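# Put the full box in the tote, others on desks

## Task

Find which box in the room is the full one, the rest being empty. Place the full box completely inside the tote near the door, and return each empty box to the desk it belongs on. The robot must not topple or finish leaning over, or the task fails. Anything that stays in place only because the robot is holding it at the end does not count.

## Robot and tools

Robot: a single-arm Hello Robot Stretch 4, about 1.6 m tall. It has an omni-wheel base whose rim lies within 0.23 m of the base origin, a lift that rides up a mast, an arm that telescopes straight forward, a wrist with yaw, pitch and roll, and a two-finger gripper. Four cameras ride on it: head_camera, head_left_camera, head_right_camera (fisheye) and wrist_camera. Loose objects may occasionally get a short nudge from outside.

Frames: the base frame sits on the floor below the base centre, x forward, y left, z up. hand_pose is reported in it and marks a point between the open fingertips; with all wrist joints at zero its axes line up with the base frame. The printed hand position may be slightly wrong. The odometry frame is the base frame as it was when the scene began.

execute_actions: arguments "actions" (a list holding exactly one action, or empty to just get state and images) and "cameras" (list of camera names, or "all"; omitted or null means all; [] means none; an unknown name rejects the call). An action may hold "base", "joints", or both, plus optional "pace" and "contact_limits". Alternatively it holds only {"end_of_arm": "enable_torque"}, which re-powers any wrist or gripper motor that shut itself off, leaving it holding its current spot. All motions in one action start at once and may finish at different times.

"base" is an object with exactly one key, a relative move, not a pose, counted from where the base last reported itself: translate_m (metres, -2 to 2, positive forward, no turning), strafe_m (metres, -2 to 2, positive to the left, no turning), or rotate_rad (radians, -3.2 to 3.2, positive counter-clockwise seen from above, in place).

"joints" is one object mapping joint names to absolute targets: lift_m 0 to 1.2 m; arm_m 0 to 0.55 m extension; wrist_yaw_rad -1.134 to 4.276 (0 points forward, positive turns left, 3.14 is folded back, past 3.4 the arm may block it); wrist_pitch_rad -1.117 to 4.259 (0 level, 1.57 pointing down); wrist_roll_rad -1.117 to 4.259 (0 keeps the fingers level; positive turns clockwise viewed from behind the gripper); gripper_m -0.038 to 0.141 m, the fingertip gap when empty, with negatives meaning the tips squeeze together. Tolerances for done: lift and arm ±0.004, yaw and roll ±0.02, pitch ±0.05, gripper ±0.004. A joint target outside its range is clipped and run, and the result reports it; any other bad value or unknown key rejects the whole call. A joint or base you omit may still be driving toward an older target without the status showing it. Each action is capped at 15 s.

"pace": "slow", "default", "fast" or "max" (default if absent). Base top speeds are 0.1, 0.3, 0.4, 0.6 m/s and 1, 2, 3, 4 rad/s in that order; with lift above 0.2 they drop with height, to 0.3 m/s and 1 rad/s at 1.2. "contact_limits": {"arm_m": value from 0 (gentlest) to 0.75 (firmest)}, default 0.5, setting how hard the arm may push before it halts.

To unfold the wrist at the start, lift_m 0.4 together with wrist_yaw_rad 0 in one action works.

wait: "seconds" 0 to 10; commands nothing new and returns state and images like an empty action. zoom_image: "camera" plus "region" [x0, y0, x1, y1] in pixels of that camera's most recent full image, origin top-left, at most 504 by 504. finished_scene: "scene", the current scene's number; it ends the scene for good once the last command has been held and reports success. Replying without any tool call ends everything.

Results: base_status and joint_status tell how each motion ended. "done" for the base only means the wheels turned the commanded amount, slip included. "off_target": stopped short and may still be pushing. "contact_stop_at_<key>": blocked by something; that part holds there but lift, arm or wheels go slack (a slack lift may sink under a load, slack wheels may roll). "limit_stop_at_<name>": a built-in limit stopped it. "limit_stop_at_tilt": lean above 6 degrees, lift, arm and wheels go slack until the lean eases. "limit_stop_at_own_body": a self-collision guard; moving away still works; lift and arm may go slack; likely with pitch below -0.2 and roll below -0.4 or above 4. "torque_fault": a wrist or gripper motor overloaded (pressing the gripper into something, or over roughly 2 kg in a level gripper) and went limp until enable_torque. After a stop, later movement, wait and finish calls in the same reply are skipped. on_its_own lists things not commanded; its "held at" is the held target, not the position.

Readings: lidar_m has 12 distances in metres from the base origin, 30-degree sectors, first straight ahead then counter-clockwise (4th left, 7th behind, 10th right); "-" means nothing seen or closer than 0.25 m. It covers about 0.15 m up to robot height, so tabletops register; it can miss glass, clear plastic, thin legs and things behind. wrist_depth_mm is a 7x7 grid, row by row from top left, of median depths 100 to 2000 mm, "-" if unknown; clear objects are skipped and the robot's own body shows. base_odometry counts wheel turns; heading -3.142 to 3.142, positive left. If turned_by_wheels and turned_by_imu differ by over about 0.1 rad, suspect a bump or slip; heading error is roughly their difference. base_tilt gives forward and right lean in degrees with a fixed bias up to about 1.5. motor_effort is percent of maximum, positive toward higher joint values, bracket showing the peak; readings are noisy and biased. Wheel motors wheel_0..2 positive turn the base right. An effort at rest outside its normal range suggests a load or contact; a load in a level gripper shifts wrist_pitch_rad effort.

Gripping: command gripper_m below the object's width; a deeper value squeezes harder and pulls the object toward the wrist by up to a third of the shortfall. The gripper reading and "done" do not confirm a grasp; a firm squeeze shows in gripper effort. Fingertips stuck on a surface: raise the lift.

Camera calibration is given per camera in OpenCV form (K, D, T_world_to_cam from base frame, pos_world) with small errors that grow for the wrist camera when the arm is extended.

Avoid: driving or turning with over 1 kg held and arm_m above 0.2, especially at fast or max; steady pushes or pulls with a high gripper or high contact limit; dropping, slamming, or hard contact; ending tilted.

Each tool is called after "Emit:" in YAML: its name, and indented under it one key for each argument.

## Session

Emit:
execute_actions:
  actions: []

Scene clock: 0.00 s.
base_odometry: x=+0.000 y=+0.000 heading=+0.000 (m, m, rad; odometry frame)
turned_by_wheels: +0.000 (rad since the last result)
turned_by_imu: +0.000 (rad since the last result)
base_tilt: forward=+0.6 right=+0.4 (deg)
lidar_m: 0.86 0.82 0.86 1.50 1.40 0.84 0.90 0.87 0.89 1.30 1.46 1.16
base_status: not commanded
joint_positions: lift_m=+0.223 arm_m=-0.001 wrist_yaw_rad=+3.169 wrist_pitch_rad=-0.014 wrist_roll_rad=+0.003 gripper_m=+0.057
joint_status: not commanded
motor_effort: lift_m=+20 arm_m=+0 wrist_yaw_rad=+0 wrist_pitch_rad=-7 wrist_roll_rad=+0 gripper_m=-1 wheel_0=+0 wheel_1=+0 wheel_2=+1 (%)
hand_pose: x=-0.1213 y=+0.0794 z=+0.4051 quat_wxyz=(-0.014, +0.007, +0.001, +1.000) (m; base frame)
wrist_depth_mm: - 123 259 1160 1336 1537 1397 / - 118 154 1160 1366 1537 1281 / - 136 198 1182 1397 1537 1281 / 820 891 1060 1205 1397 1576 1255 / 854 931 1060 1205 1464 1499 1255 / 854 904 1025 1138 1397 1430 1205 / 768 809 - 960 991 976 946
pictures: head_camera, head_left_camera, head_right_camera, wrist_camera
Images, in order (width x height): head_camera 420x560, head_left_camera 420x672, head_right_camera 420x672, wrist_camera 616x392.

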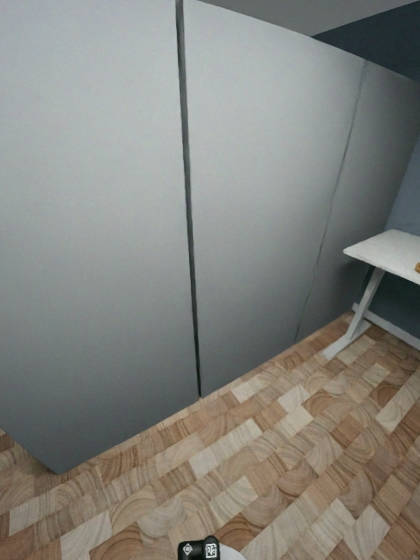

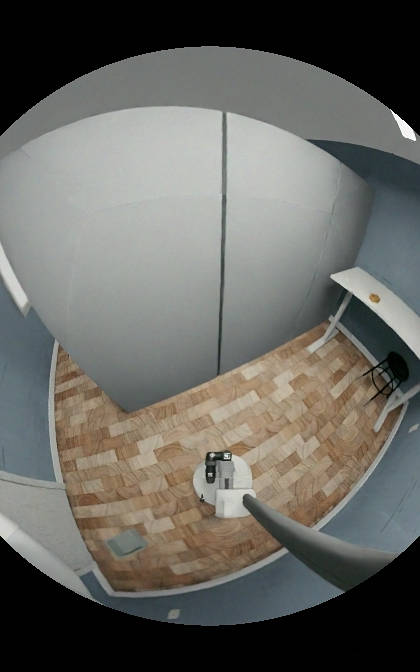

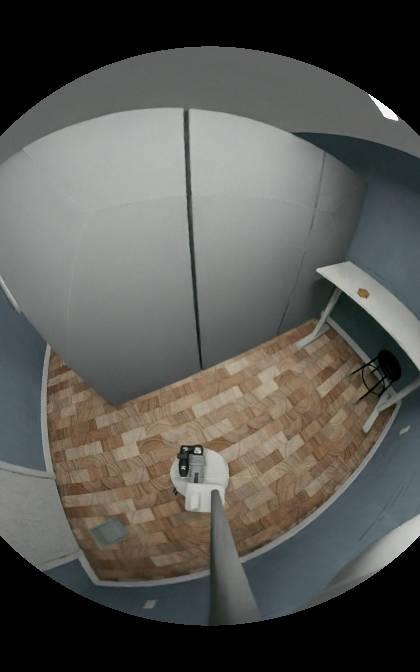

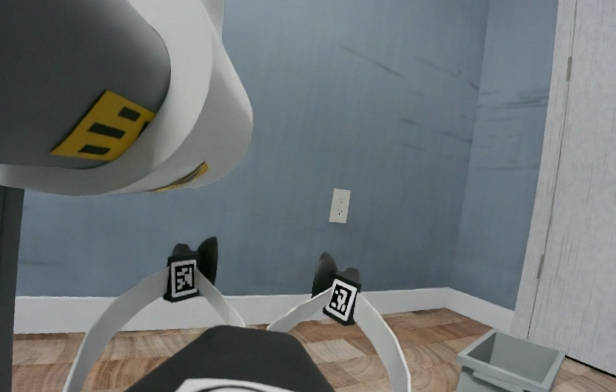

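Emit:
execute_actions:
  actions:
    - {"base":{"rotate_rad":-1.05},"pace":"fast"}

Emit:
execute_actions:
  actions:
    - {"base":{"rotate_rad":2.6},"pace":"fast"}
  cameras: ["head_camera","head_left_camera","head_right_camera"]

Scene clock: 2.07 s.
base_odometry: x=+0.000 y=+0.000 heading=-1.050 (m, m, rad; odometry frame)
turned_by_wheels: -1.050 (rad since the last result)
turned_by_imu: -1.071 (rad since the last result)
base_tilt: forward=+0.6 right=+0.4 (deg)
lidar_m: 1.45 1.18 0.85 0.82 0.87 1.52 0.85 0.85 0.91 0.84 0.89 1.27
base_status: done
joint_positions: lift_m=+0.223 arm_m=-0.001 wrist_yaw_rad=+3.169 wrist_pitch_rad=-0.014 wrist_roll_rad=+0.003 gripper_m=+0.057
joint_status: not commanded
motor_effort: lift_m=+20(20) arm_m=+0(0) wrist_yaw_rad=+1(0) wrist_pitch_rad=-7(7) wrist_roll_rad=-1(1) gripper_m=-2(1) wheel_0=+3(8) wheel_1=+2(9) wheel_2=+1(13) (%)
hand_pose: x=-0.1213 y=+0.0794 z=+0.4051 quat_wxyz=(-0.014, +0.007, +0.001, +1.000) (m; base frame)
wrist_depth_mm: - 123 259 1499 1576 1537 1618 / - 118 155 1537 1576 1618 1618 / - 136 198 1576 1576 1576 1618 / 1308 1537 1537 1576 1576 1576 1618 / 1366 1537 1576 1576 1576 1576 1618 / 991 946 1098 1138 1397 1618 1618 / 778 798 - 960 991 1098 1205
pictures: head_camera, head_left_camera, head_right_camera, wrist_camera
camera_calibration (this result's frames):
wrist_camera: T_world_to_cam=[[0.0180196, 0.993566, 0.11181, -0.138005], [0.0231141, 0.111384, -0.993509, 0.447137], [-0.99957, 0.020487, -0.0209582, 0.115524], [0, 0, 0, 1]] pos_world=[0.107626, 0.0849461, 0.462086]
Images, in order (width x height): head_camera 420x560, head_left_camera 420x672, head_right_camera 420x672, wrist_camera 616x392.

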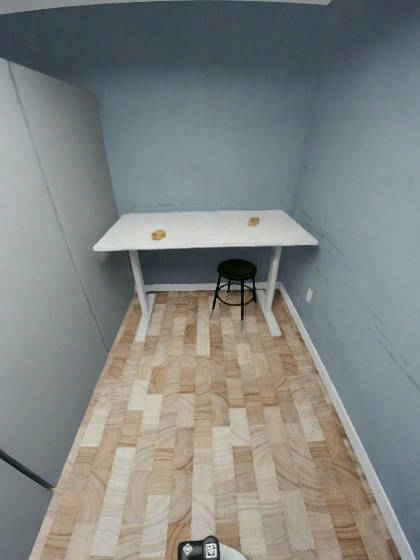

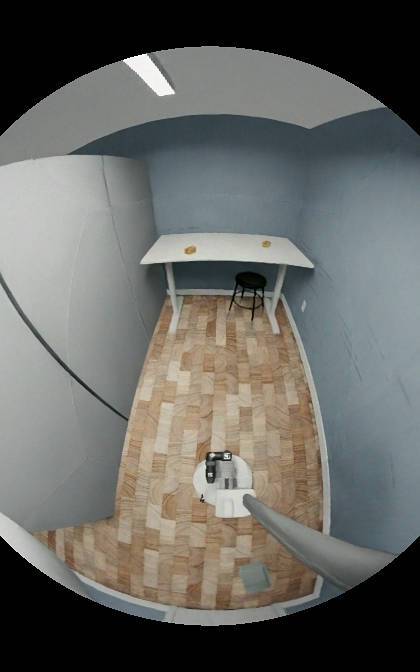

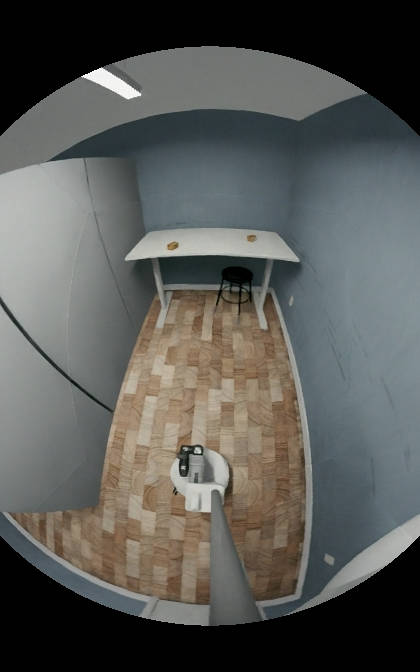

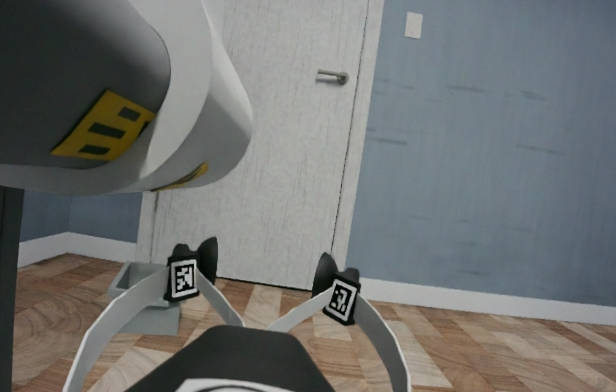

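Scene clock: 4.20 s.
base_odometry: x=+0.000 y=+0.000 heading=+1.551 (m, m, rad; odometry frame)
turned_by_wheels: +2.600 (rad since the last result)
turned_by_imu: +2.651 (rad since the last result)
base_tilt: forward=+0.6 right=+0.4 (deg)
lidar_m: 1.51 0.82 0.83 0.90 0.83 0.88 1.24 1.45 1.17 0.87 0.82 0.87
base_status: done
joint_positions: lift_m=+0.223 arm_m=-0.001 wrist_yaw_rad=+3.169 wrist_pitch_rad=-0.014 wrist_roll_rad=+0.003 gripper_m=+0.057
joint_status: not commanded
motor_effort: lift_m=+20(20) arm_m=+0(0) wrist_yaw_rad=+0(1) wrist_pitch_rad=-7(7) wrist_roll_rad=-1(0) gripper_m=+0(3) wheel_0=-1(11) wheel_1=+1(8) wheel_2=+2(5) (%)
hand_pose: x=-0.1212 y=+0.0794 z=+0.4051 quat_wxyz=(-0.014, +0.007, +0.001, +1.000) (m; base frame)
wrist_depth_mm: - 123 259 1756 1255 946 809 / - 118 154 1708 1229 946 788 / - 135 198 1661 1205 931 768 / 1921 1983 - 1618 1160 917 768 / 1537 1756 1921 1537 1138 891 759 / 991 960 1098 1138 1042 878 741 / 759 809 - 960 960 866 732
pictures: head_camera, head_left_camera, head_right_camera
Images, in order (width x height): head_camera 420x560, head_left_camera 420x672, head_right_camera 420x672.

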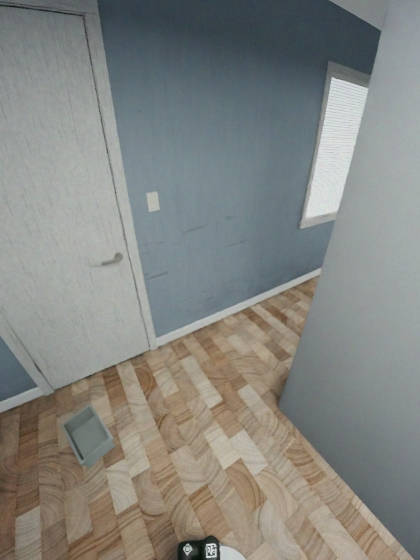

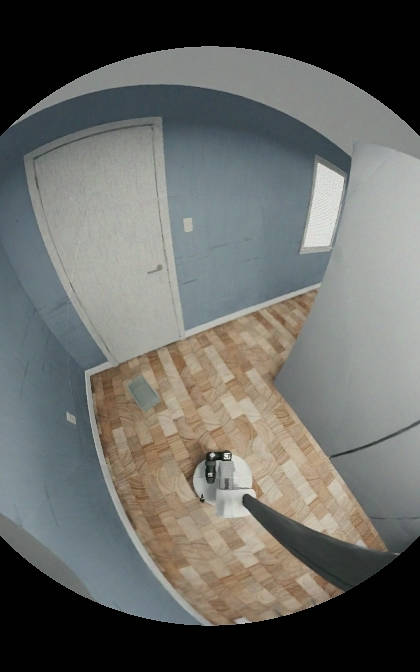

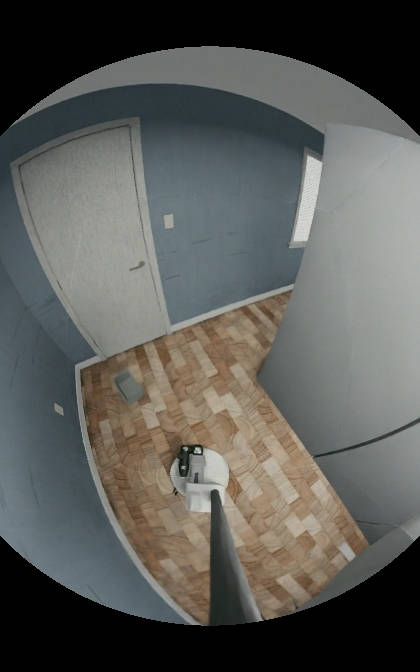

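Emit:
execute_actions:
  actions:
    - {"base":{"rotate_rad":-2.6},"joints":{"lift_m":0.85,"wrist_yaw_rad":0,"gripper_m":0.13},"pace":"fast"}
  cameras: []

Emit:
execute_actions:
  actions:
    - {"base":{"translate_m":0.75},"pace":"fast"}

Scene clock: 7.90 s.
base_odometry: x=+0.000 y=+0.000 heading=-1.049 (m, m, rad; odometry frame)
turned_by_wheels: -2.600 (rad since the last result)
turned_by_imu: -2.652 (rad since the last result)
base_tilt: forward=+0.6 right=+0.4 (deg)
lidar_m: 1.46 1.16 0.86 0.82 0.87 1.52 0.92 0.86 0.92 0.85 0.88 1.28
base_status: done
joint_positions: lift_m=+0.850 arm_m=-0.001 wrist_yaw_rad=+0.000 wrist_pitch_rad=-0.014 wrist_roll_rad=+0.003 gripper_m=+0.130
joint_status: all done
motor_effort: lift_m=+23(26) arm_m=+0(0) wrist_yaw_rad=-1(6) wrist_pitch_rad=-7(8) wrist_roll_rad=-1(1) gripper_m=+1(4) wheel_0=+2(9) wheel_1=+0(10) wheel_2=+0(10) (%)
hand_pose: x=+0.4580 y=-0.0873 z=+1.0319 quat_wxyz=(+1.000, +0.001, -0.007, +0.000) (m; base frame)
wrist_depth_mm: 1255 1863 1983 - - 1618 1160 / 1308 1983 - - - 1576 1098 / 1366 1983 - - - 1499 1060 / 1366 1708 - - - 1464 1025 / 1499 217 - - 1863 1397 991 / 1499 - - 1661 221 1336 991 / 1464 1863 - - 1708 1281 960
pictures: none
No camera images: the call's "cameras" was empty. Leave "cameras" out to get every camera's image.

Scene clock: 11.23 s.
base_odometry: x=+0.374 y=-0.650 heading=-1.049 (m, m, rad; odometry frame)
turned_by_wheels: +0.000 (rad since the last result)
turned_by_imu: -0.001 (rad since the last result)
base_tilt: forward=+0.6 right=+0.4 (deg)
lidar_m: 0.70 0.73 0.84 0.82 0.85 1.22 1.60 1.22 0.92 0.88 0.94 0.74
base_status: done
joint_positions: lift_m=+0.850 arm_m=-0.001 wrist_yaw_rad=+0.000 wrist_pitch_rad=-0.014 wrist_roll_rad=+0.003 gripper_m=+0.130
joint_status: not commanded
motor_effort: lift_m=+22(23) arm_m=+0(1) wrist_yaw_rad=-1(1) wrist_pitch_rad=-7(8) wrist_roll_rad=+0(2) gripper_m=+3(1) wheel_0=+1(9) wheel_1=+1(7) wheel_2=+2(11) (%)
hand_pose: x=+0.4580 y=-0.0874 z=+1.0319 quat_wxyz=(+1.000, +0.001, -0.007, +0.000) (m; base frame)
wrist_depth_mm: 1255 1255 1255 1308 1281 1336 1182 / 1229 1255 1255 1308 1336 1308 1118 / 1255 1281 1255 1308 1336 1336 1098 / 683 1182 1308 1336 1336 1336 1042 / 525 217 597 723 842 1160 1025 / 1281 1308 496 504 222 627 615 / 1281 1308 - 1308 1397 1098 976
pictures: head_camera, head_left_camera, head_right_camera, wrist_camera
camera_calibration (this result's frames):
wrist_camera: T_world_to_cam=[[-0.0455108, -0.992687, 0.111811, -0.19732], [-0.0262119, -0.110702, -0.993508, 1.07826], [0.99862, -0.0481462, -0.0209821, -0.210093], [0, 0, 0, 1]] pos_world=[0.229086, -0.086627, 1.08891]
Images, in order (width x height): head_camera 420x560, head_left_camera 420x672, head_right_camera 420x672, wrist_camera 616x392.

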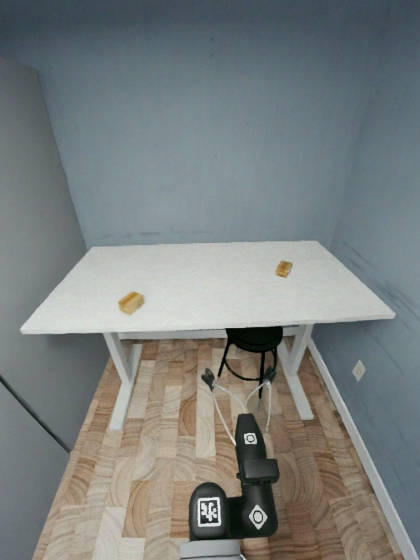

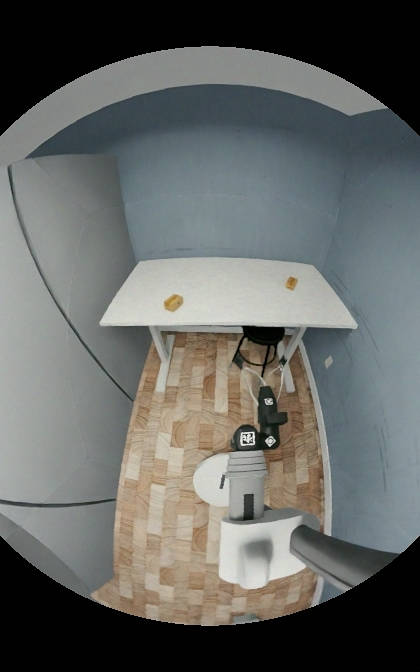

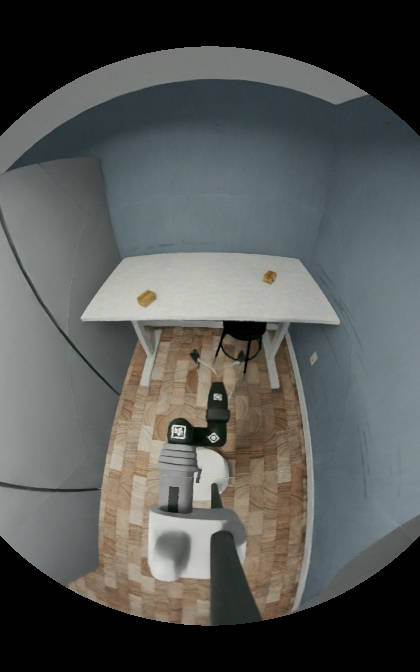

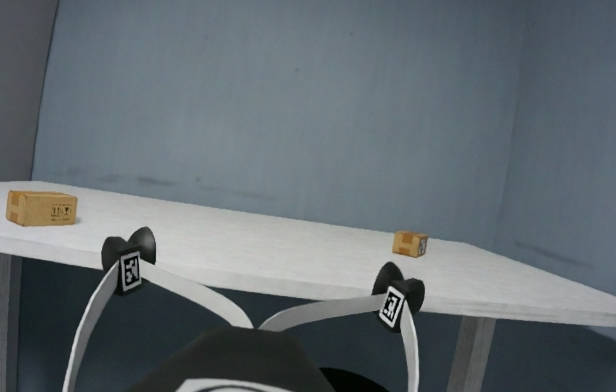

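Emit:
zoom_image:
  camera: "head_camera"
  region: [80, 270, 180, 340]

Emit:
zoom_image:
  camera: "head_camera"
  region: [240, 235, 340, 305]

Region (80, 270, 180, 340) of head_camera's 420x560 image, scaled by 5.040, with more detail than that image has; it fills the top 353 rows of this view, and the rest is white.

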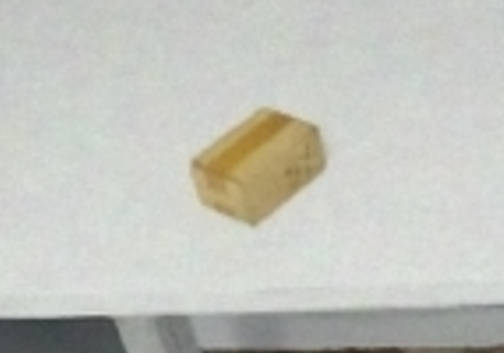

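Region (240, 235, 340, 305) of head_camera's 420x560 image, scaled by 5.040, with more detail than that image has; it fills the top 353 rows of this view, and the rest is white.

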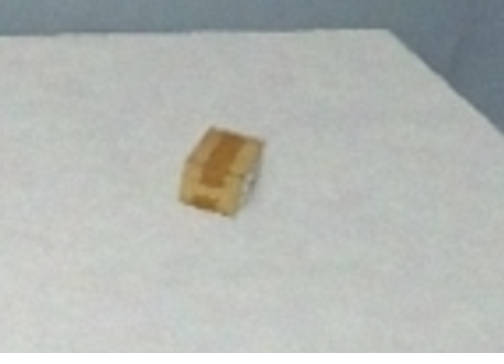

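Emit:
execute_actions:
  actions:
    - {"base":{"strafe_m":0.40},"joints":{"lift_m":1.2,"wrist_pitch_rad":1.57,"wrist_roll_rad":0.6,"gripper_m":0.12},"pace":"fast"}
  cameras: ["head_camera","wrist_camera"]

Scene clock: 18.50 s.
base_odometry: x=+0.721 y=-0.451 heading=-1.049 (m, m, rad; odometry frame)
turned_by_wheels: +0.000 (rad since the last result)
turned_by_imu: -0.001 (rad since the last result)
base_tilt: forward=+0.7 right=+0.4 (deg)
lidar_m: 0.68 0.60 0.43 0.40 0.42 0.61 2.17 1.68 1.33 1.27 1.05 0.74
base_status: done
joint_positions: lift_m=+1.200 arm_m=-0.001 wrist_yaw_rad=+0.000 wrist_pitch_rad=+1.570 wrist_roll_rad=+0.600 gripper_m=+0.120
joint_status: all done
motor_effort: lift_m=+23(25) arm_m=-1(1) wrist_yaw_rad=+0(1) wrist_pitch_rad=+0(4) wrist_roll_rad=+2(4) gripper_m=+3(1) wheel_0=+1(12) wheel_1=+0(13) wheel_2=+1(0) (%)
hand_pose: x=+0.1698 y=-0.0874 z=+1.0894 quat_wxyz=(+0.676, +0.209, +0.675, -0.209) (m; base frame)
wrist_depth_mm: 1205 1229 1255 1308 1308 1336 1308 / 1160 1255 1255 1281 1308 1336 1366 / 1025 1255 1308 1308 1281 1336 1397 / 904 1281 1308 1308 1336 1366 1366 / 809 224 1098 1098 1366 1397 1397 / 732 960 1098 854 219 1397 1397 / 647 891 - 1366 1366 1430 1430
pictures: head_camera, wrist_camera
camera_calibration (this result's frames):
wrist_camera: T_world_to_cam=[[-0.46492, -0.884278, 0.0436043, -0.0618725], [-0.883662, 0.466511, 0.0388461, 0.19923], [-0.0546927, -0.0204712, -0.998293, 1.32494], [0, 0, 0, 1]] pos_world=[0.219751, -0.120532, 1.31764]
Images, in order (width x height): head_camera 420x560, wrist_camera 616x392.

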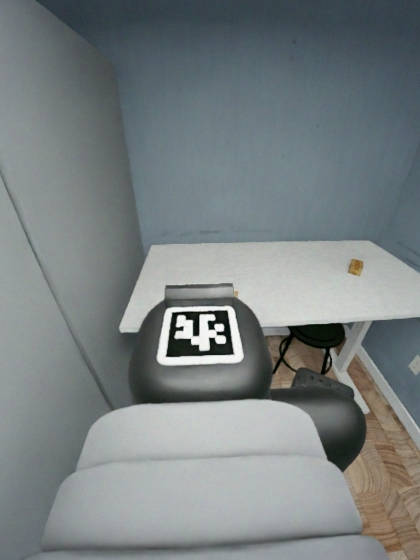

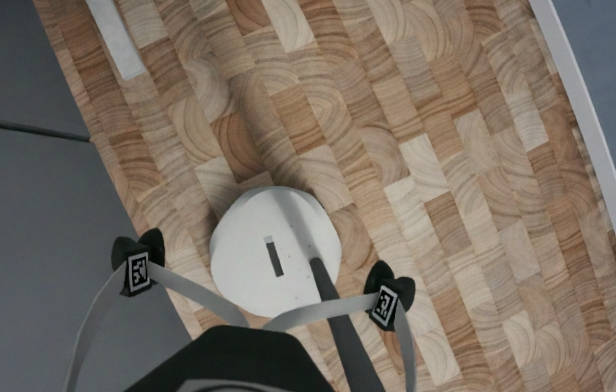

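Emit:
execute_actions:
  actions:
    - {"base":{"translate_m":0.36},"joints":{"arm_m":0.30},"pace":"fast"}
  cameras: ["head_right_camera","wrist_camera"]

Scene clock: 21.63 s.
base_odometry: x=+0.900 y=-0.763 heading=-1.048 (m, m, rad; odometry frame)
turned_by_wheels: +0.000 (rad since the last result)
turned_by_imu: -0.001 (rad since the last result)
base_tilt: forward=+0.6 right=+0.4 (deg)
lidar_m: 0.33 0.37 0.44 0.40 0.42 0.62 2.57 1.78 1.33 1.30 0.51 0.35
base_status: done
joint_positions: lift_m=+1.200 arm_m=+0.299 wrist_yaw_rad=+0.000 wrist_pitch_rad=+1.570 wrist_roll_rad=+0.600 gripper_m=+0.120
joint_status: all done
motor_effort: lift_m=+23(23) arm_m=+8(8) wrist_yaw_rad=-1(1) wrist_pitch_rad=+1(1) wrist_roll_rad=+1(1) gripper_m=+3(2) wheel_0=+3(6) wheel_1=+3(7) wheel_2=+0(15) (%)
hand_pose: x=+0.4698 y=-0.0874 z=+1.0894 quat_wxyz=(+0.676, +0.209, +0.675, -0.209) (m; base frame)
wrist_depth_mm: 340 343 351 355 364 373 375 / 342 349 353 359 368 375 379 / 347 351 357 364 373 377 382 / 349 353 362 319 373 379 1366 / 351 224 364 370 377 1397 1397 / 355 359 364 373 218 1397 1430 / 357 364 - 1138 1366 1430 1430
pictures: head_right_camera, wrist_camera
camera_calibration (this result's frames):
wrist_camera: T_world_to_cam=[[-0.464681, -0.884405, 0.0435927, 0.0774903], [-0.883789, 0.466271, 0.0388241, 0.464387], [-0.0546622, -0.020486, -0.998295, 1.34134], [0, 0, 0, 1]] pos_world=[0.519749, -0.120519, 1.31764]
Images, in order (width x height): head_right_camera 420x672, wrist_camera 616x392.

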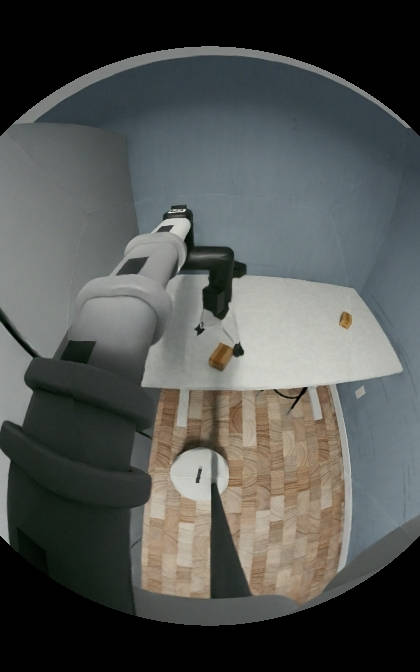

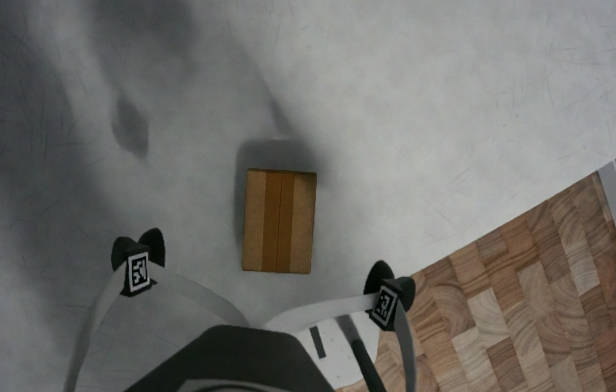

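Emit:
execute_actions:
  actions:
    - {"joints":{"arm_m":0.315,"lift_m":1.10}}
  cameras: ["head_right_camera","wrist_camera"]

Scene clock: 23.97 s.
base_odometry: x=+0.900 y=-0.763 heading=-1.048 (m, m, rad; odometry frame)
turned_by_wheels: +0.000 (rad since the last result)
turned_by_imu: +0.000 (rad since the last result)
base_tilt: forward=+0.7 right=+0.5 (deg)
lidar_m: 0.35 0.36 0.42 0.40 0.42 0.60 2.56 1.77 1.33 1.28 0.51 0.36
base_status: not commanded
joint_positions: lift_m=+1.100 arm_m=+0.314 wrist_yaw_rad=+0.000 wrist_pitch_rad=+1.570 wrist_roll_rad=+0.600 gripper_m=+0.120
joint_status: all done
motor_effort: lift_m=+16(23) arm_m=+8(8) wrist_yaw_rad=+0(0) wrist_pitch_rad=+0(0) wrist_roll_rad=+1(1) gripper_m=-4(2) wheel_0=+3(3) wheel_1=+3(3) wheel_2=+0(1) (%)
hand_pose: x=+0.4848 y=-0.0874 z=+0.9900 quat_wxyz=(+0.676, +0.209, +0.675, -0.209) (m; base frame)
wrist_depth_mm: 247 251 256 260 265 270 273 / 249 254 258 263 267 272 277 / 251 256 259 265 270 274 278 / 253 257 262 221 273 278 281 / 256 224 264 220 274 281 285 / 258 262 218 220 218 283 1308 / 258 265 - 276 281 1336 1336
pictures: head_right_camera, wrist_camera
camera_calibration (this result's frames):
wrist_camera: T_world_to_cam=[[-0.464856, -0.884311, 0.0436328, 0.0888169], [-0.883692, 0.46645, 0.0389003, 0.481337], [-0.0547524, -0.0204749, -0.99829, 1.24293], [0, 0, 0, 1]] pos_world=[0.534694, -0.120529, 1.21821]
Images, in order (width x height): head_right_camera 420x672, wrist_camera 616x392.

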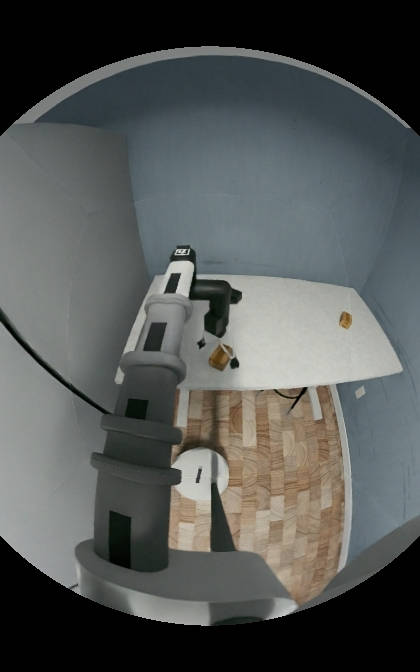

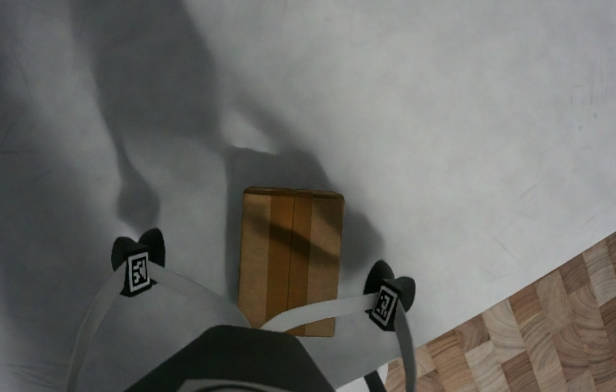

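Emit:
execute_actions:
  actions:
    - {"base":{"strafe_m":-0.015},"joints":{"arm_m":0.308,"lift_m":1.085,"gripper_m":0.11}}
  cameras: ["wrist_camera"]

Emit:
execute_actions:
  actions:
    - {"joints":{"gripper_m":0.02}}
  cameras: ["wrist_camera"]

Scene clock: 25.40 s.
base_odometry: x=+0.887 y=-0.770 heading=-1.048 (m, m, rad; odometry frame)
turned_by_wheels: +0.000 (rad since the last result)
turned_by_imu: +0.000 (rad since the last result)
base_tilt: forward=+0.7 right=+0.4 (deg)
lidar_m: 0.34 0.35 0.43 0.42 0.45 0.64 2.55 1.77 1.32 1.27 0.51 0.36
base_status: done
joint_positions: lift_m=+1.085 arm_m=+0.309 wrist_yaw_rad=+0.000 wrist_pitch_rad=+1.570 wrist_roll_rad=+0.600 gripper_m=+0.110
joint_status: all done
motor_effort: lift_m=+16(18) arm_m=-8(11) wrist_yaw_rad=-1(0) wrist_pitch_rad=+0(0) wrist_roll_rad=+1(0) gripper_m=-2(1) wheel_0=+3(9) wheel_1=-1(7) wheel_2=+0(6) (%)
hand_pose: x=+0.4805 y=-0.0874 z=+0.9750 quat_wxyz=(+0.676, +0.209, +0.675, -0.209) (m; base frame)
wrist_depth_mm: 233 236 242 245 251 254 258 / 235 238 244 248 252 257 260 / 237 240 246 250 255 259 262 / 240 243 246 251 256 262 266 / 243 242 202 204 259 265 270 / 244 248 203 204 260 267 1281 / 245 251 - 260 264 1308 1308
pictures: wrist_camera
camera_calibration (this result's frames):
wrist_camera: T_world_to_cam=[[-0.46488, -0.884297, 0.0436432, 0.0875137], [-0.883678, 0.466475, 0.0389201, 0.47817], [-0.0547754, -0.0204734, -0.998289, 1.22775], [0, 0, 0, 1]] pos_world=[0.530482, -0.12053, 1.20322]
Images, in order (width x height): wrist_camera 616x392.

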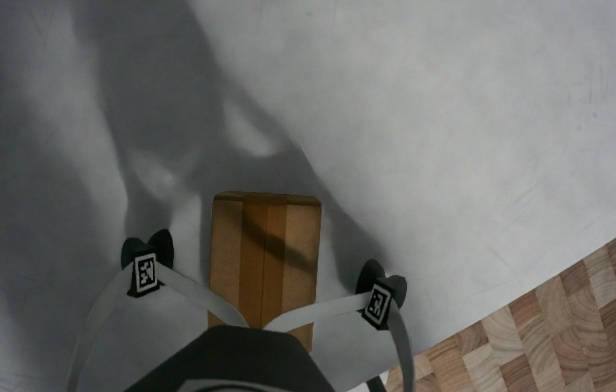

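Scene clock: 27.13 s.
base_odometry: x=+0.887 y=-0.770 heading=-1.048 (m, m, rad; odometry frame)
turned_by_wheels: +0.000 (rad since the last result)
turned_by_imu: +0.000 (rad since the last result)
base_tilt: forward=+0.6 right=+0.4 (deg)
lidar_m: 0.34 0.36 0.44 0.42 0.44 0.61 2.55 1.79 1.32 1.26 0.52 0.37
base_status: not commanded
joint_positions: lift_m=+1.085 arm_m=+0.309 wrist_yaw_rad=+0.000 wrist_pitch_rad=+1.570 wrist_roll_rad=+0.600 gripper_m=+0.020
joint_status: all done
motor_effort: lift_m=+16(16) arm_m=-8(8) wrist_yaw_rad=+0(0) wrist_pitch_rad=+0(1) wrist_roll_rad=+1(0) gripper_m=-16(17) wheel_0=+3(3) wheel_1=-1(1) wheel_2=+0(0) (%)
hand_pose: x=+0.4805 y=-0.0874 z=+0.9750 quat_wxyz=(+0.676, +0.209, +0.675, -0.209) (m; base frame)
wrist_depth_mm: 233 236 240 246 250 255 259 / 236 239 243 246 252 258 260 / 236 241 246 250 255 259 264 / 239 244 246 252 257 262 267 / 242 244 190 191 259 265 268 / 243 248 190 192 262 267 1308 / 245 250 - 259 263 1281 1308
pictures: wrist_camera
camera_calibration (this result's frames):
wrist_camera: T_world_to_cam=[[-0.46488, -0.884297, 0.0436432, 0.0875127], [-0.883677, 0.466475, 0.0389201, 0.478168], [-0.0547754, -0.0204733, -0.998289, 1.22775], [0, 0, 0, 1]] pos_world=[0.53048, -0.12053, 1.20322]
Images, in order (width x height): wrist_camera 616x392.

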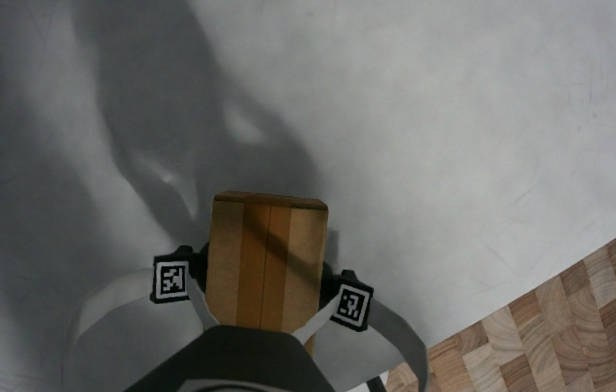

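Emit:
execute_actions:
  actions:
    - {"joints":{"lift_m":1.13,"wrist_pitch_rad":1.0}}
  cameras: ["wrist_camera"]

Scene clock: 28.90 s.
base_odometry: x=+0.887 y=-0.770 heading=-1.048 (m, m, rad; odometry frame)
turned_by_wheels: +0.000 (rad since the last result)
turned_by_imu: +0.000 (rad since the last result)
base_tilt: forward=+0.7 right=+0.4 (deg)
lidar_m: 0.33 0.36 0.44 0.40 0.45 0.64 2.58 1.76 1.32 1.26 0.51 0.34
base_status: not commanded
joint_positions: lift_m=+1.130 arm_m=+0.309 wrist_yaw_rad=+0.000 wrist_pitch_rad=+1.002 wrist_roll_rad=+0.600 gripper_m=+0.020
joint_status: all done
motor_effort: lift_m=+24(27) arm_m=-8(8) wrist_yaw_rad=+0(0) wrist_pitch_rad=-6(4) wrist_roll_rad=+1(1) gripper_m=-19(15) wheel_0=+3(3) wheel_1=-1(1) wheel_2=+0(0) (%)
hand_pose: x=+0.6357 y=-0.0874 z=+1.0648 quat_wxyz=(+0.838, +0.259, +0.459, -0.142) (m; base frame)
wrist_depth_mm: 564 544 504 473 445 430 407 / 525 492 466 439 413 394 382 / 477 445 421 399 382 366 353 / 430 410 389 368 357 343 329 / 394 379 189 191 332 319 310 / 364 340 190 193 303 298 290 / 340 329 - 298 291 282 273
pictures: wrist_camera
camera_calibration (this result's frames):
wrist_camera: T_world_to_cam=[[-0.415368, -0.884305, -0.213245, 0.397777], [-0.765915, 0.46646, -0.44248, 1.0495], [0.490758, -0.020464, -0.871056, 0.843657], [0, 0, 0, 1]] pos_world=[0.555021, -0.120529, 1.28408]
Images, in order (width x height): wrist_camera 616x392.

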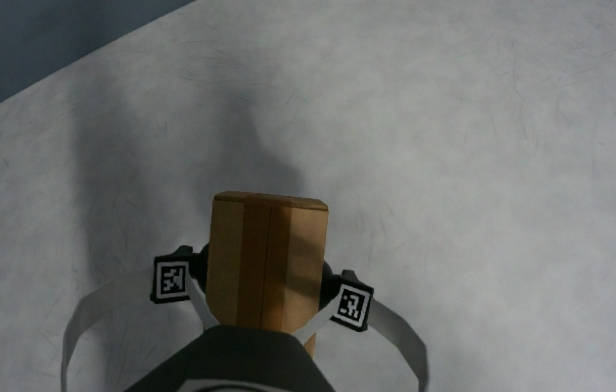

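Emit:
execute_actions:
  actions:
    - {"joints":{"arm_m":0.2,"wrist_pitch_rad":0.0}}
  cameras: []

Emit:
execute_actions:
  actions: []
  cameras: []

Scene clock: 30.87 s.
base_odometry: x=+0.887 y=-0.770 heading=-1.048 (m, m, rad; odometry frame)
turned_by_wheels: +0.000 (rad since the last result)
turned_by_imu: +0.000 (rad since the last result)
base_tilt: forward=+0.6 right=+0.4 (deg)
lidar_m: 0.35 0.36 0.45 0.42 0.45 0.64 2.57 1.79 1.33 1.28 0.51 0.36
base_status: not commanded
joint_positions: lift_m=+1.130 arm_m=+0.201 wrist_yaw_rad=+0.000 wrist_pitch_rad=+0.003 wrist_roll_rad=+0.600 gripper_m=+0.020
joint_status: all done
motor_effort: lift_m=+24(24) arm_m=-8(11) wrist_yaw_rad=+0(1) wrist_pitch_rad=-10(16) wrist_roll_rad=+0(0) gripper_m=-18(18) wheel_0=+3(3) wheel_1=-1(1) wheel_2=+0(0) (%)
hand_pose: x=+0.6608 y=-0.0874 z=+1.3069 quat_wxyz=(+0.955, +0.295, +0.002, -0.001) (m; base frame)
wrist_depth_mm: 699 715 723 732 750 768 778 / 707 715 732 741 750 768 778 / 707 723 741 750 759 778 788 / 723 732 741 759 778 778 798 / 723 741 189 191 768 798 741 / 699 750 190 193 778 683 585 / 647 759 - 778 640 559 492
pictures: none
No camera images: the call's "cameras" was empty. Leave "cameras" out to get every camera's image.

Scene clock: 30.87 s.
base_odometry: x=+0.887 y=-0.770 heading=-1.048 (m, m, rad; odometry frame)
turned_by_wheels: +0.000 (rad since the last result)
turned_by_imu: +0.000 (rad since the last result)
base_tilt: forward=+0.6 right=+0.4 (deg)
lidar_m: 0.35 0.36 0.45 0.42 0.45 0.64 2.57 1.79 1.33 1.28 0.51 0.36
base_status: not commanded
joint_positions: lift_m=+1.130 arm_m=+0.201 wrist_yaw_rad=+0.000 wrist_pitch_rad=+0.003 wrist_roll_rad=+0.600 gripper_m=+0.020
joint_status: all done
motor_effort: lift_m=+24(24) arm_m=-8(11) wrist_yaw_rad=+0(1) wrist_pitch_rad=-10(16) wrist_roll_rad=+0(0) gripper_m=-18(18) wheel_0=+3(3) wheel_1=-1(1) wheel_2=+0(0) (%)
hand_pose: x=+0.6608 y=-0.0874 z=+1.3069 quat_wxyz=(+0.955, +0.295, +0.002, -0.001) (m; base frame)
wrist_depth_mm: 699 715 723 732 750 768 778 / 707 715 732 741 750 768 778 / 707 723 741 750 759 778 788 / 723 732 741 759 778 778 798 / 723 741 189 191 768 798 741 / 699 750 190 193 778 683 585 / 647 759 - 778 640 559 492
pictures: none
No camera images: the call's "cameras" was empty. Leave "cameras" out to get every camera's image.

Emit:
execute_actions:
  actions:
    - {"joints":{"arm_m":0.33,"wrist_pitch_rad":1.57}}
  cameras: []

Emit:
execute_actions:
  actions:
    - {"joints":{"lift_m":1.085}}
  cameras: []

Emit:
execute_actions:
  actions:
    - {"joints":{"gripper_m":0.11}}
  cameras: ["wrist_camera"]

Emit:
execute_actions:
  actions:
    - {"joints":{"lift_m":1.19},"pace":"fast"}
  cameras: ["wrist_camera"]

Scene clock: 33.17 s.
base_odometry: x=+0.887 y=-0.770 heading=-1.048 (m, m, rad; odometry frame)
turned_by_wheels: +0.000 (rad since the last result)
turned_by_imu: +0.000 (rad since the last result)
base_tilt: forward=+0.6 right=+0.4 (deg)
lidar_m: 0.34 0.35 0.42 0.41 0.45 0.64 2.54 1.76 1.34 1.27 0.52 0.37
base_status: not commanded
joint_positions: lift_m=+1.130 arm_m=+0.329 wrist_yaw_rad=+0.000 wrist_pitch_rad=+1.569 wrist_roll_rad=+0.600 gripper_m=+0.020
joint_status: all done
motor_effort: lift_m=+24(24) arm_m=+8(8) wrist_yaw_rad=+0(0) wrist_pitch_rad=+1(8) wrist_roll_rad=+0(0) gripper_m=-19(16) wheel_0=+3(3) wheel_1=-1(1) wheel_2=+0(0) (%)
hand_pose: x=+0.4999 y=-0.0874 z=+1.0194 quat_wxyz=(+0.676, +0.209, +0.675, -0.209) (m; base frame)
wrist_depth_mm: 273 278 285 289 294 300 304 / 276 281 286 291 297 300 307 / 278 283 289 294 300 304 309 / 282 287 290 296 301 307 314 / 285 287 189 191 306 312 317 / 286 290 190 193 306 1336 1336 / 289 293 - 306 309 1336 1397
pictures: none
No camera images: the call's "cameras" was empty. Leave "cameras" out to get every camera's image.

Scene clock: 34.23 s.
base_odometry: x=+0.887 y=-0.770 heading=-1.048 (m, m, rad; odometry frame)
turned_by_wheels: +0.000 (rad since the last result)
turned_by_imu: +0.000 (rad since the last result)
base_tilt: forward=+0.7 right=+0.4 (deg)
lidar_m: 0.34 0.36 0.44 0.41 0.45 0.64 2.55 1.77 1.31 1.26 0.53 0.34
base_status: not commanded
joint_positions: lift_m=+1.085 arm_m=+0.329 wrist_yaw_rad=+0.000 wrist_pitch_rad=+1.570 wrist_roll_rad=+0.600 gripper_m=+0.020
joint_status: all done
motor_effort: lift_m=+16(19) arm_m=+8(8) wrist_yaw_rad=+0(0) wrist_pitch_rad=+1(2) wrist_roll_rad=+2(1) gripper_m=-17(17) wheel_0=+3(3) wheel_1=-1(1) wheel_2=+0(0) (%)
hand_pose: x=+0.4998 y=-0.0874 z=+0.9750 quat_wxyz=(+0.676, +0.209, +0.675, -0.209) (m; base frame)
wrist_depth_mm: 233 236 240 245 250 254 259 / 235 238 244 248 252 256 260 / 237 240 246 250 255 259 264 / 239 244 247 251 256 260 265 / 242 245 190 191 259 264 268 / 243 247 190 193 262 267 1308 / 246 250 - 260 263 1308 1308
pictures: none
No camera images: the call's "cameras" was empty. Leave "cameras" out to get every camera's image.

Scene clock: 35.97 s.
base_odometry: x=+0.887 y=-0.770 heading=-1.048 (m, m, rad; odometry frame)
turned_by_wheels: +0.000 (rad since the last result)
turned_by_imu: +0.000 (rad since the last result)
base_tilt: forward=+0.6 right=+0.5 (deg)
lidar_m: 0.34 0.35 0.44 0.41 0.44 0.63 2.55 1.77 1.31 1.26 0.51 0.38
base_status: not commanded
joint_positions: lift_m=+1.085 arm_m=+0.329 wrist_yaw_rad=+0.000 wrist_pitch_rad=+1.570 wrist_roll_rad=+0.600 gripper_m=+0.110
joint_status: all done
motor_effort: lift_m=+16(16) arm_m=+8(8) wrist_yaw_rad=+0(0) wrist_pitch_rad=+1(1) wrist_roll_rad=+1(1) gripper_m=-1(20) wheel_0=+3(3) wheel_1=-1(1) wheel_2=+0(0) (%)
hand_pose: x=+0.4998 y=-0.0874 z=+0.9750 quat_wxyz=(+0.676, +0.209, +0.675, -0.209) (m; base frame)
wrist_depth_mm: 233 236 241 246 250 255 258 / 235 239 243 248 251 257 262 / 236 241 245 249 254 259 263 / 239 243 246 250 256 263 265 / 242 243 202 204 259 264 270 / 244 248 203 205 260 268 1281 / 245 249 - 260 264 1308 1308
pictures: wrist_camera
camera_calibration (this result's frames):
wrist_camera: T_world_to_cam=[[-0.464857, -0.884317, 0.043494, 0.0966145], [-0.88371, 0.466438, 0.0386365, 0.495508], [-0.0544541, -0.0204756, -0.998306, 1.22865], [0, 0, 0, 1]] pos_world=[0.549702, -0.120528, 1.20323]
Images, in order (width x height): wrist_camera 616x392.

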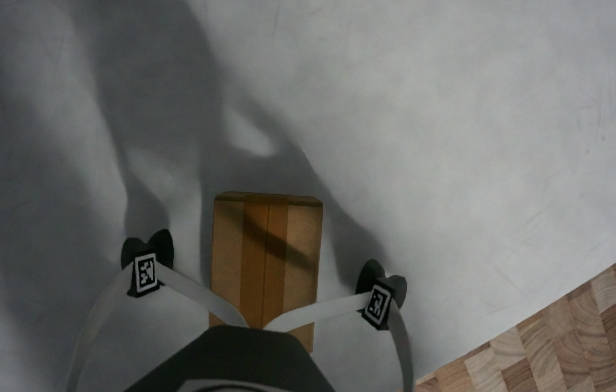

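Scene clock: 37.17 s.
base_odometry: x=+0.887 y=-0.770 heading=-1.048 (m, m, rad; odometry frame)
turned_by_wheels: +0.000 (rad since the last result)
turned_by_imu: +0.000 (rad since the last result)
base_tilt: forward=+0.6 right=+0.4 (deg)
lidar_m: 0.34 0.36 0.43 0.40 0.44 0.61 2.57 1.76 1.31 1.28 0.50 0.35
base_status: not commanded
joint_positions: lift_m=+1.190 arm_m=+0.329 wrist_yaw_rad=+0.000 wrist_pitch_rad=+1.570 wrist_roll_rad=+0.600 gripper_m=+0.110
joint_status: all done
motor_effort: lift_m=+23(23) arm_m=+8(8) wrist_yaw_rad=-1(0) wrist_pitch_rad=+0(0) wrist_roll_rad=+1(2) gripper_m=-1(2) wheel_0=+3(3) wheel_1=-1(1) wheel_2=+0(0) (%)
hand_pose: x=+0.4998 y=-0.0874 z=+1.0795 quat_wxyz=(+0.676, +0.209, +0.675, -0.209) (m; base frame)
wrist_depth_mm: 330 336 342 345 353 359 366 / 334 340 343 349 355 364 370 / 336 342 345 355 357 368 373 / 340 345 349 355 364 370 377 / 340 345 353 359 366 375 1430 / 345 349 353 362 370 1397 1397 / 345 353 - 366 1281 1397 1430
pictures: wrist_camera
camera_calibration (this result's frames):
wrist_camera: T_world_to_cam=[[-0.464853, -0.884317, 0.0435333, 0.0920206], [-0.883706, 0.466438, 0.0387112, 0.491377], [-0.0545385, -0.0204756, -0.998302, 1.33296], [0, 0, 0, 1]] pos_world=[0.549707, -0.120528, 1.30767]
Images, in order (width x height): wrist_camera 616x392.

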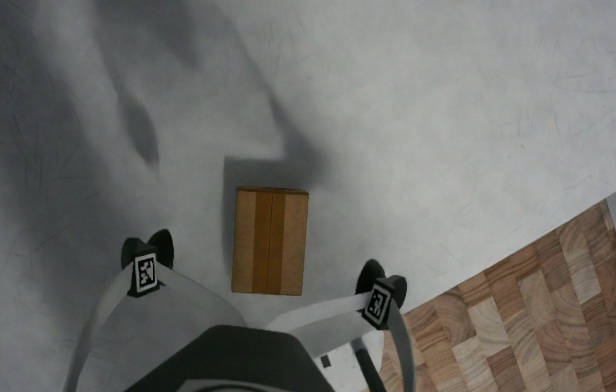

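Emit:
execute_actions:
  actions:
    - {"base":{"strafe_m":-0.70},"joints":{"arm_m":0.53,"wrist_roll_rad":0.5,"gripper_m":0.12},"pace":"fast"}
  cameras: ["wrist_camera","head_left_camera"]

Scene clock: 41.63 s.
base_odometry: x=+0.281 y=-1.119 heading=-1.048 (m, m, rad; odometry frame)
turned_by_wheels: +0.000 (rad since the last result)
turned_by_imu: -0.001 (rad since the last result)
base_tilt: forward=+0.6 right=+0.5 (deg)
lidar_m: 0.35 0.36 0.50 1.11 1.18 1.65 1.93 0.85 0.59 0.57 0.51 0.37
base_status: done
joint_positions: lift_m=+1.190 arm_m=+0.529 wrist_yaw_rad=+0.000 wrist_pitch_rad=+1.570 wrist_roll_rad=+0.500 gripper_m=+0.120
joint_status: all done
motor_effort: lift_m=+23(23) arm_m=+8(9) wrist_yaw_rad=-1(0) wrist_pitch_rad=+0(0) wrist_roll_rad=-1(3) gripper_m=+5(3) wheel_0=+0(11) wheel_1=-2(14) wheel_2=+0(1) (%)
hand_pose: x=+0.6998 y=-0.0874 z=+1.0795 quat_wxyz=(+0.685, +0.175, +0.685, -0.175) (m; base frame)
wrist_depth_mm: 329 334 342 347 351 359 364 / 332 336 345 349 355 362 368 / 334 340 347 353 362 368 370 / 340 345 351 306 366 368 375 / 343 224 351 359 366 375 379 / 345 351 355 364 219 377 384 / 347 355 - 368 373 382 387
pictures: head_left_camera, wrist_camera
camera_calibration (this result's frames):
wrist_camera: T_world_to_cam=[[-0.374948, -0.926014, 0.0437333, 0.118199], [-0.925558, 0.376601, 0.0389059, 0.68931], [-0.0524974, -0.02589, -0.998285, 1.34195], [0, 0, 0, 1]] pos_world=[0.752764, -0.115398, 1.30767]
Images, in order (width x height): head_left_camera 420x672, wrist_camera 616x392.

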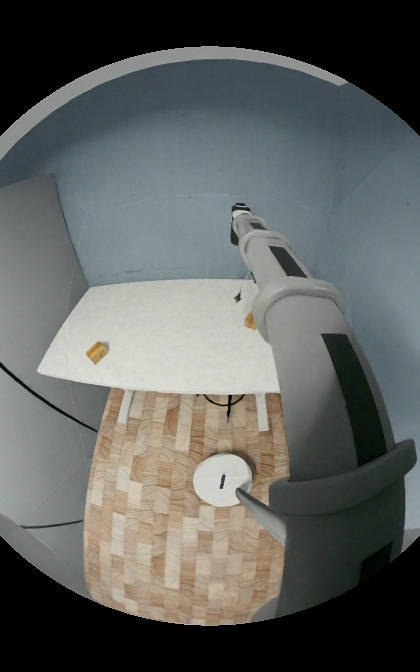

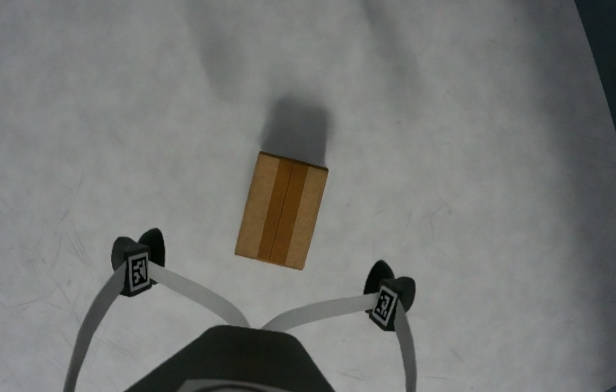

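Emit:
execute_actions:
  actions:
    - {"base":{"strafe_m":-0.018},"joints":{"arm_m":0.548,"wrist_roll_rad":0.69,"gripper_m":0.11,"lift_m":1.085}}
  cameras: ["wrist_camera"]

Scene clock: 43.67 s.
base_odometry: x=+0.265 y=-1.128 heading=-1.049 (m, m, rad; odometry frame)
turned_by_wheels: +0.000 (rad since the last result)
turned_by_imu: +0.000 (rad since the last result)
base_tilt: forward=+0.6 right=+0.4 (deg)
lidar_m: 0.35 0.36 0.50 1.12 1.19 1.68 1.91 0.81 0.58 0.55 0.51 0.38
base_status: done
joint_positions: lift_m=+1.085 arm_m=+0.547 wrist_yaw_rad=+0.000 wrist_pitch_rad=+1.570 wrist_roll_rad=+0.689 gripper_m=+0.110
joint_status: all done
motor_effort: lift_m=+16(19) arm_m=+8(9) wrist_yaw_rad=+0(0) wrist_pitch_rad=-1(0) wrist_roll_rad=+1(3) gripper_m=-3(1) wheel_0=+1(7) wheel_1=-2(9) wheel_2=+0(3) (%)
hand_pose: x=+0.7177 y=-0.0874 z=+0.9750 quat_wxyz=(+0.666, +0.239, +0.665, -0.239) (m; base frame)
wrist_depth_mm: 232 236 240 244 249 255 258 / 234 238 243 248 252 255 259 / 236 240 245 249 254 259 263 / 238 242 246 250 256 262 266 / 240 242 201 204 258 264 268 / 243 247 202 204 259 267 271 / 244 249 - 258 263 271 274
pictures: wrist_camera
camera_calibration (this result's frames):
wrist_camera: T_world_to_cam=[[-0.542383, -0.839, 0.0435911, 0.257423], [-0.838235, 0.543914, 0.0389878, 0.661868], [-0.0564206, -0.0153932, -0.998288, 1.24236], [0, 0, 0, 1]] pos_world=[0.764518, -0.124898, 1.2032]
Images, in order (width x height): wrist_camera 616x392.

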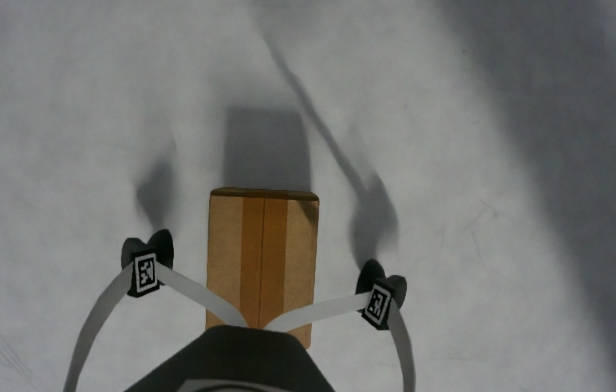

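Emit:
execute_actions:
  actions:
    - {"joints":{"gripper_m":0.02}}
  cameras: []

Emit:
execute_actions:
  actions:
    - {"joints":{"lift_m":1.13,"wrist_pitch_rad":1.0,"arm_m":0.45}}
  cameras: ["wrist_camera"]

Scene clock: 45.97 s.
base_odometry: x=+0.265 y=-1.128 heading=-1.049 (m, m, rad; odometry frame)
turned_by_wheels: +0.000 (rad since the last result)
turned_by_imu: +0.000 (rad since the last result)
base_tilt: forward=+0.6 right=+0.5 (deg)
lidar_m: 0.34 0.37 0.49 1.14 1.22 1.68 1.92 0.80 0.57 0.54 0.52 0.37
base_status: not commanded
joint_positions: lift_m=+1.085 arm_m=+0.547 wrist_yaw_rad=+0.000 wrist_pitch_rad=+1.570 wrist_roll_rad=+0.689 gripper_m=+0.020
joint_status: all done
motor_effort: lift_m=+17(17) arm_m=+8(8) wrist_yaw_rad=+0(0) wrist_pitch_rad=+0(0) wrist_roll_rad=+2(2) gripper_m=-21(18) wheel_0=+0(1) wheel_1=-2(1) wheel_2=+0(0) (%)
hand_pose: x=+0.7178 y=-0.0874 z=+0.9750 quat_wxyz=(+0.666, +0.239, +0.665, -0.239) (m; base frame)
wrist_depth_mm: 231 235 239 244 248 253 258 / 233 238 241 246 250 256 259 / 236 240 245 249 254 258 262 / 237 242 245 250 255 262 265 / 240 243 189 191 258 263 267 / 242 246 189 193 259 266 271 / 243 249 - 258 262 268 273
pictures: none
No camera images: the call's "cameras" was empty. Leave "cameras" out to get every camera's image.

Scene clock: 47.23 s.
base_odometry: x=+0.265 y=-1.128 heading=-1.049 (m, m, rad; odometry frame)
turned_by_wheels: +0.000 (rad since the last result)
turned_by_imu: +0.000 (rad since the last result)
base_tilt: forward=+0.7 right=+0.4 (deg)
lidar_m: 0.34 0.37 0.49 1.14 1.17 1.66 1.92 0.79 0.59 0.56 0.53 0.36
base_status: not commanded
joint_positions: lift_m=+1.130 arm_m=+0.451 wrist_yaw_rad=+0.000 wrist_pitch_rad=+1.004 wrist_roll_rad=+0.690 gripper_m=+0.020
joint_status: all done
motor_effort: lift_m=+24(26) arm_m=-8(10) wrist_yaw_rad=+0(1) wrist_pitch_rad=-10(12) wrist_roll_rad=+1(1) gripper_m=-18(21) wheel_0=+1(1) wheel_1=-2(2) wheel_2=+0(0) (%)
hand_pose: x=+0.7773 y=-0.0874 z=+1.0645 quat_wxyz=(+0.825, +0.296, +0.453, -0.163) (m; base frame)
wrist_depth_mm: 418 462 508 462 430 407 488 / 462 500 455 430 402 379 359 / 496 449 421 397 373 353 338 / 439 415 389 357 347 330 317 / 407 382 190 191 325 309 300 / 375 342 189 192 298 290 281 / 353 336 - 296 287 276 267
pictures: wrist_camera
camera_calibration (this result's frames):
wrist_camera: T_world_to_cam=[[-0.481208, -0.838905, -0.254317, 0.555406], [-0.728162, 0.544059, -0.416869, 1.10804], [0.488077, -0.0154166, -0.872664, 0.778108], [0, 0, 0, 1]] pos_world=[0.694318, -0.124908, 1.28218]
Images, in order (width x height): wrist_camera 616x392.

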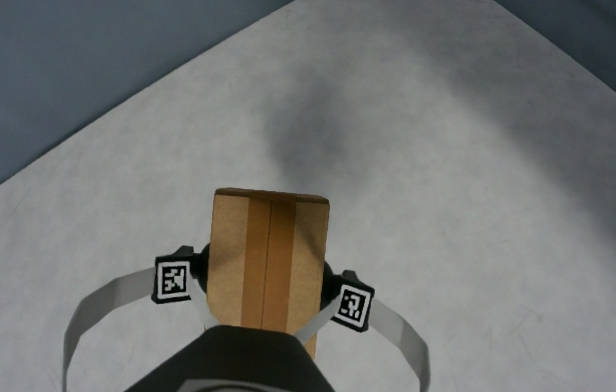

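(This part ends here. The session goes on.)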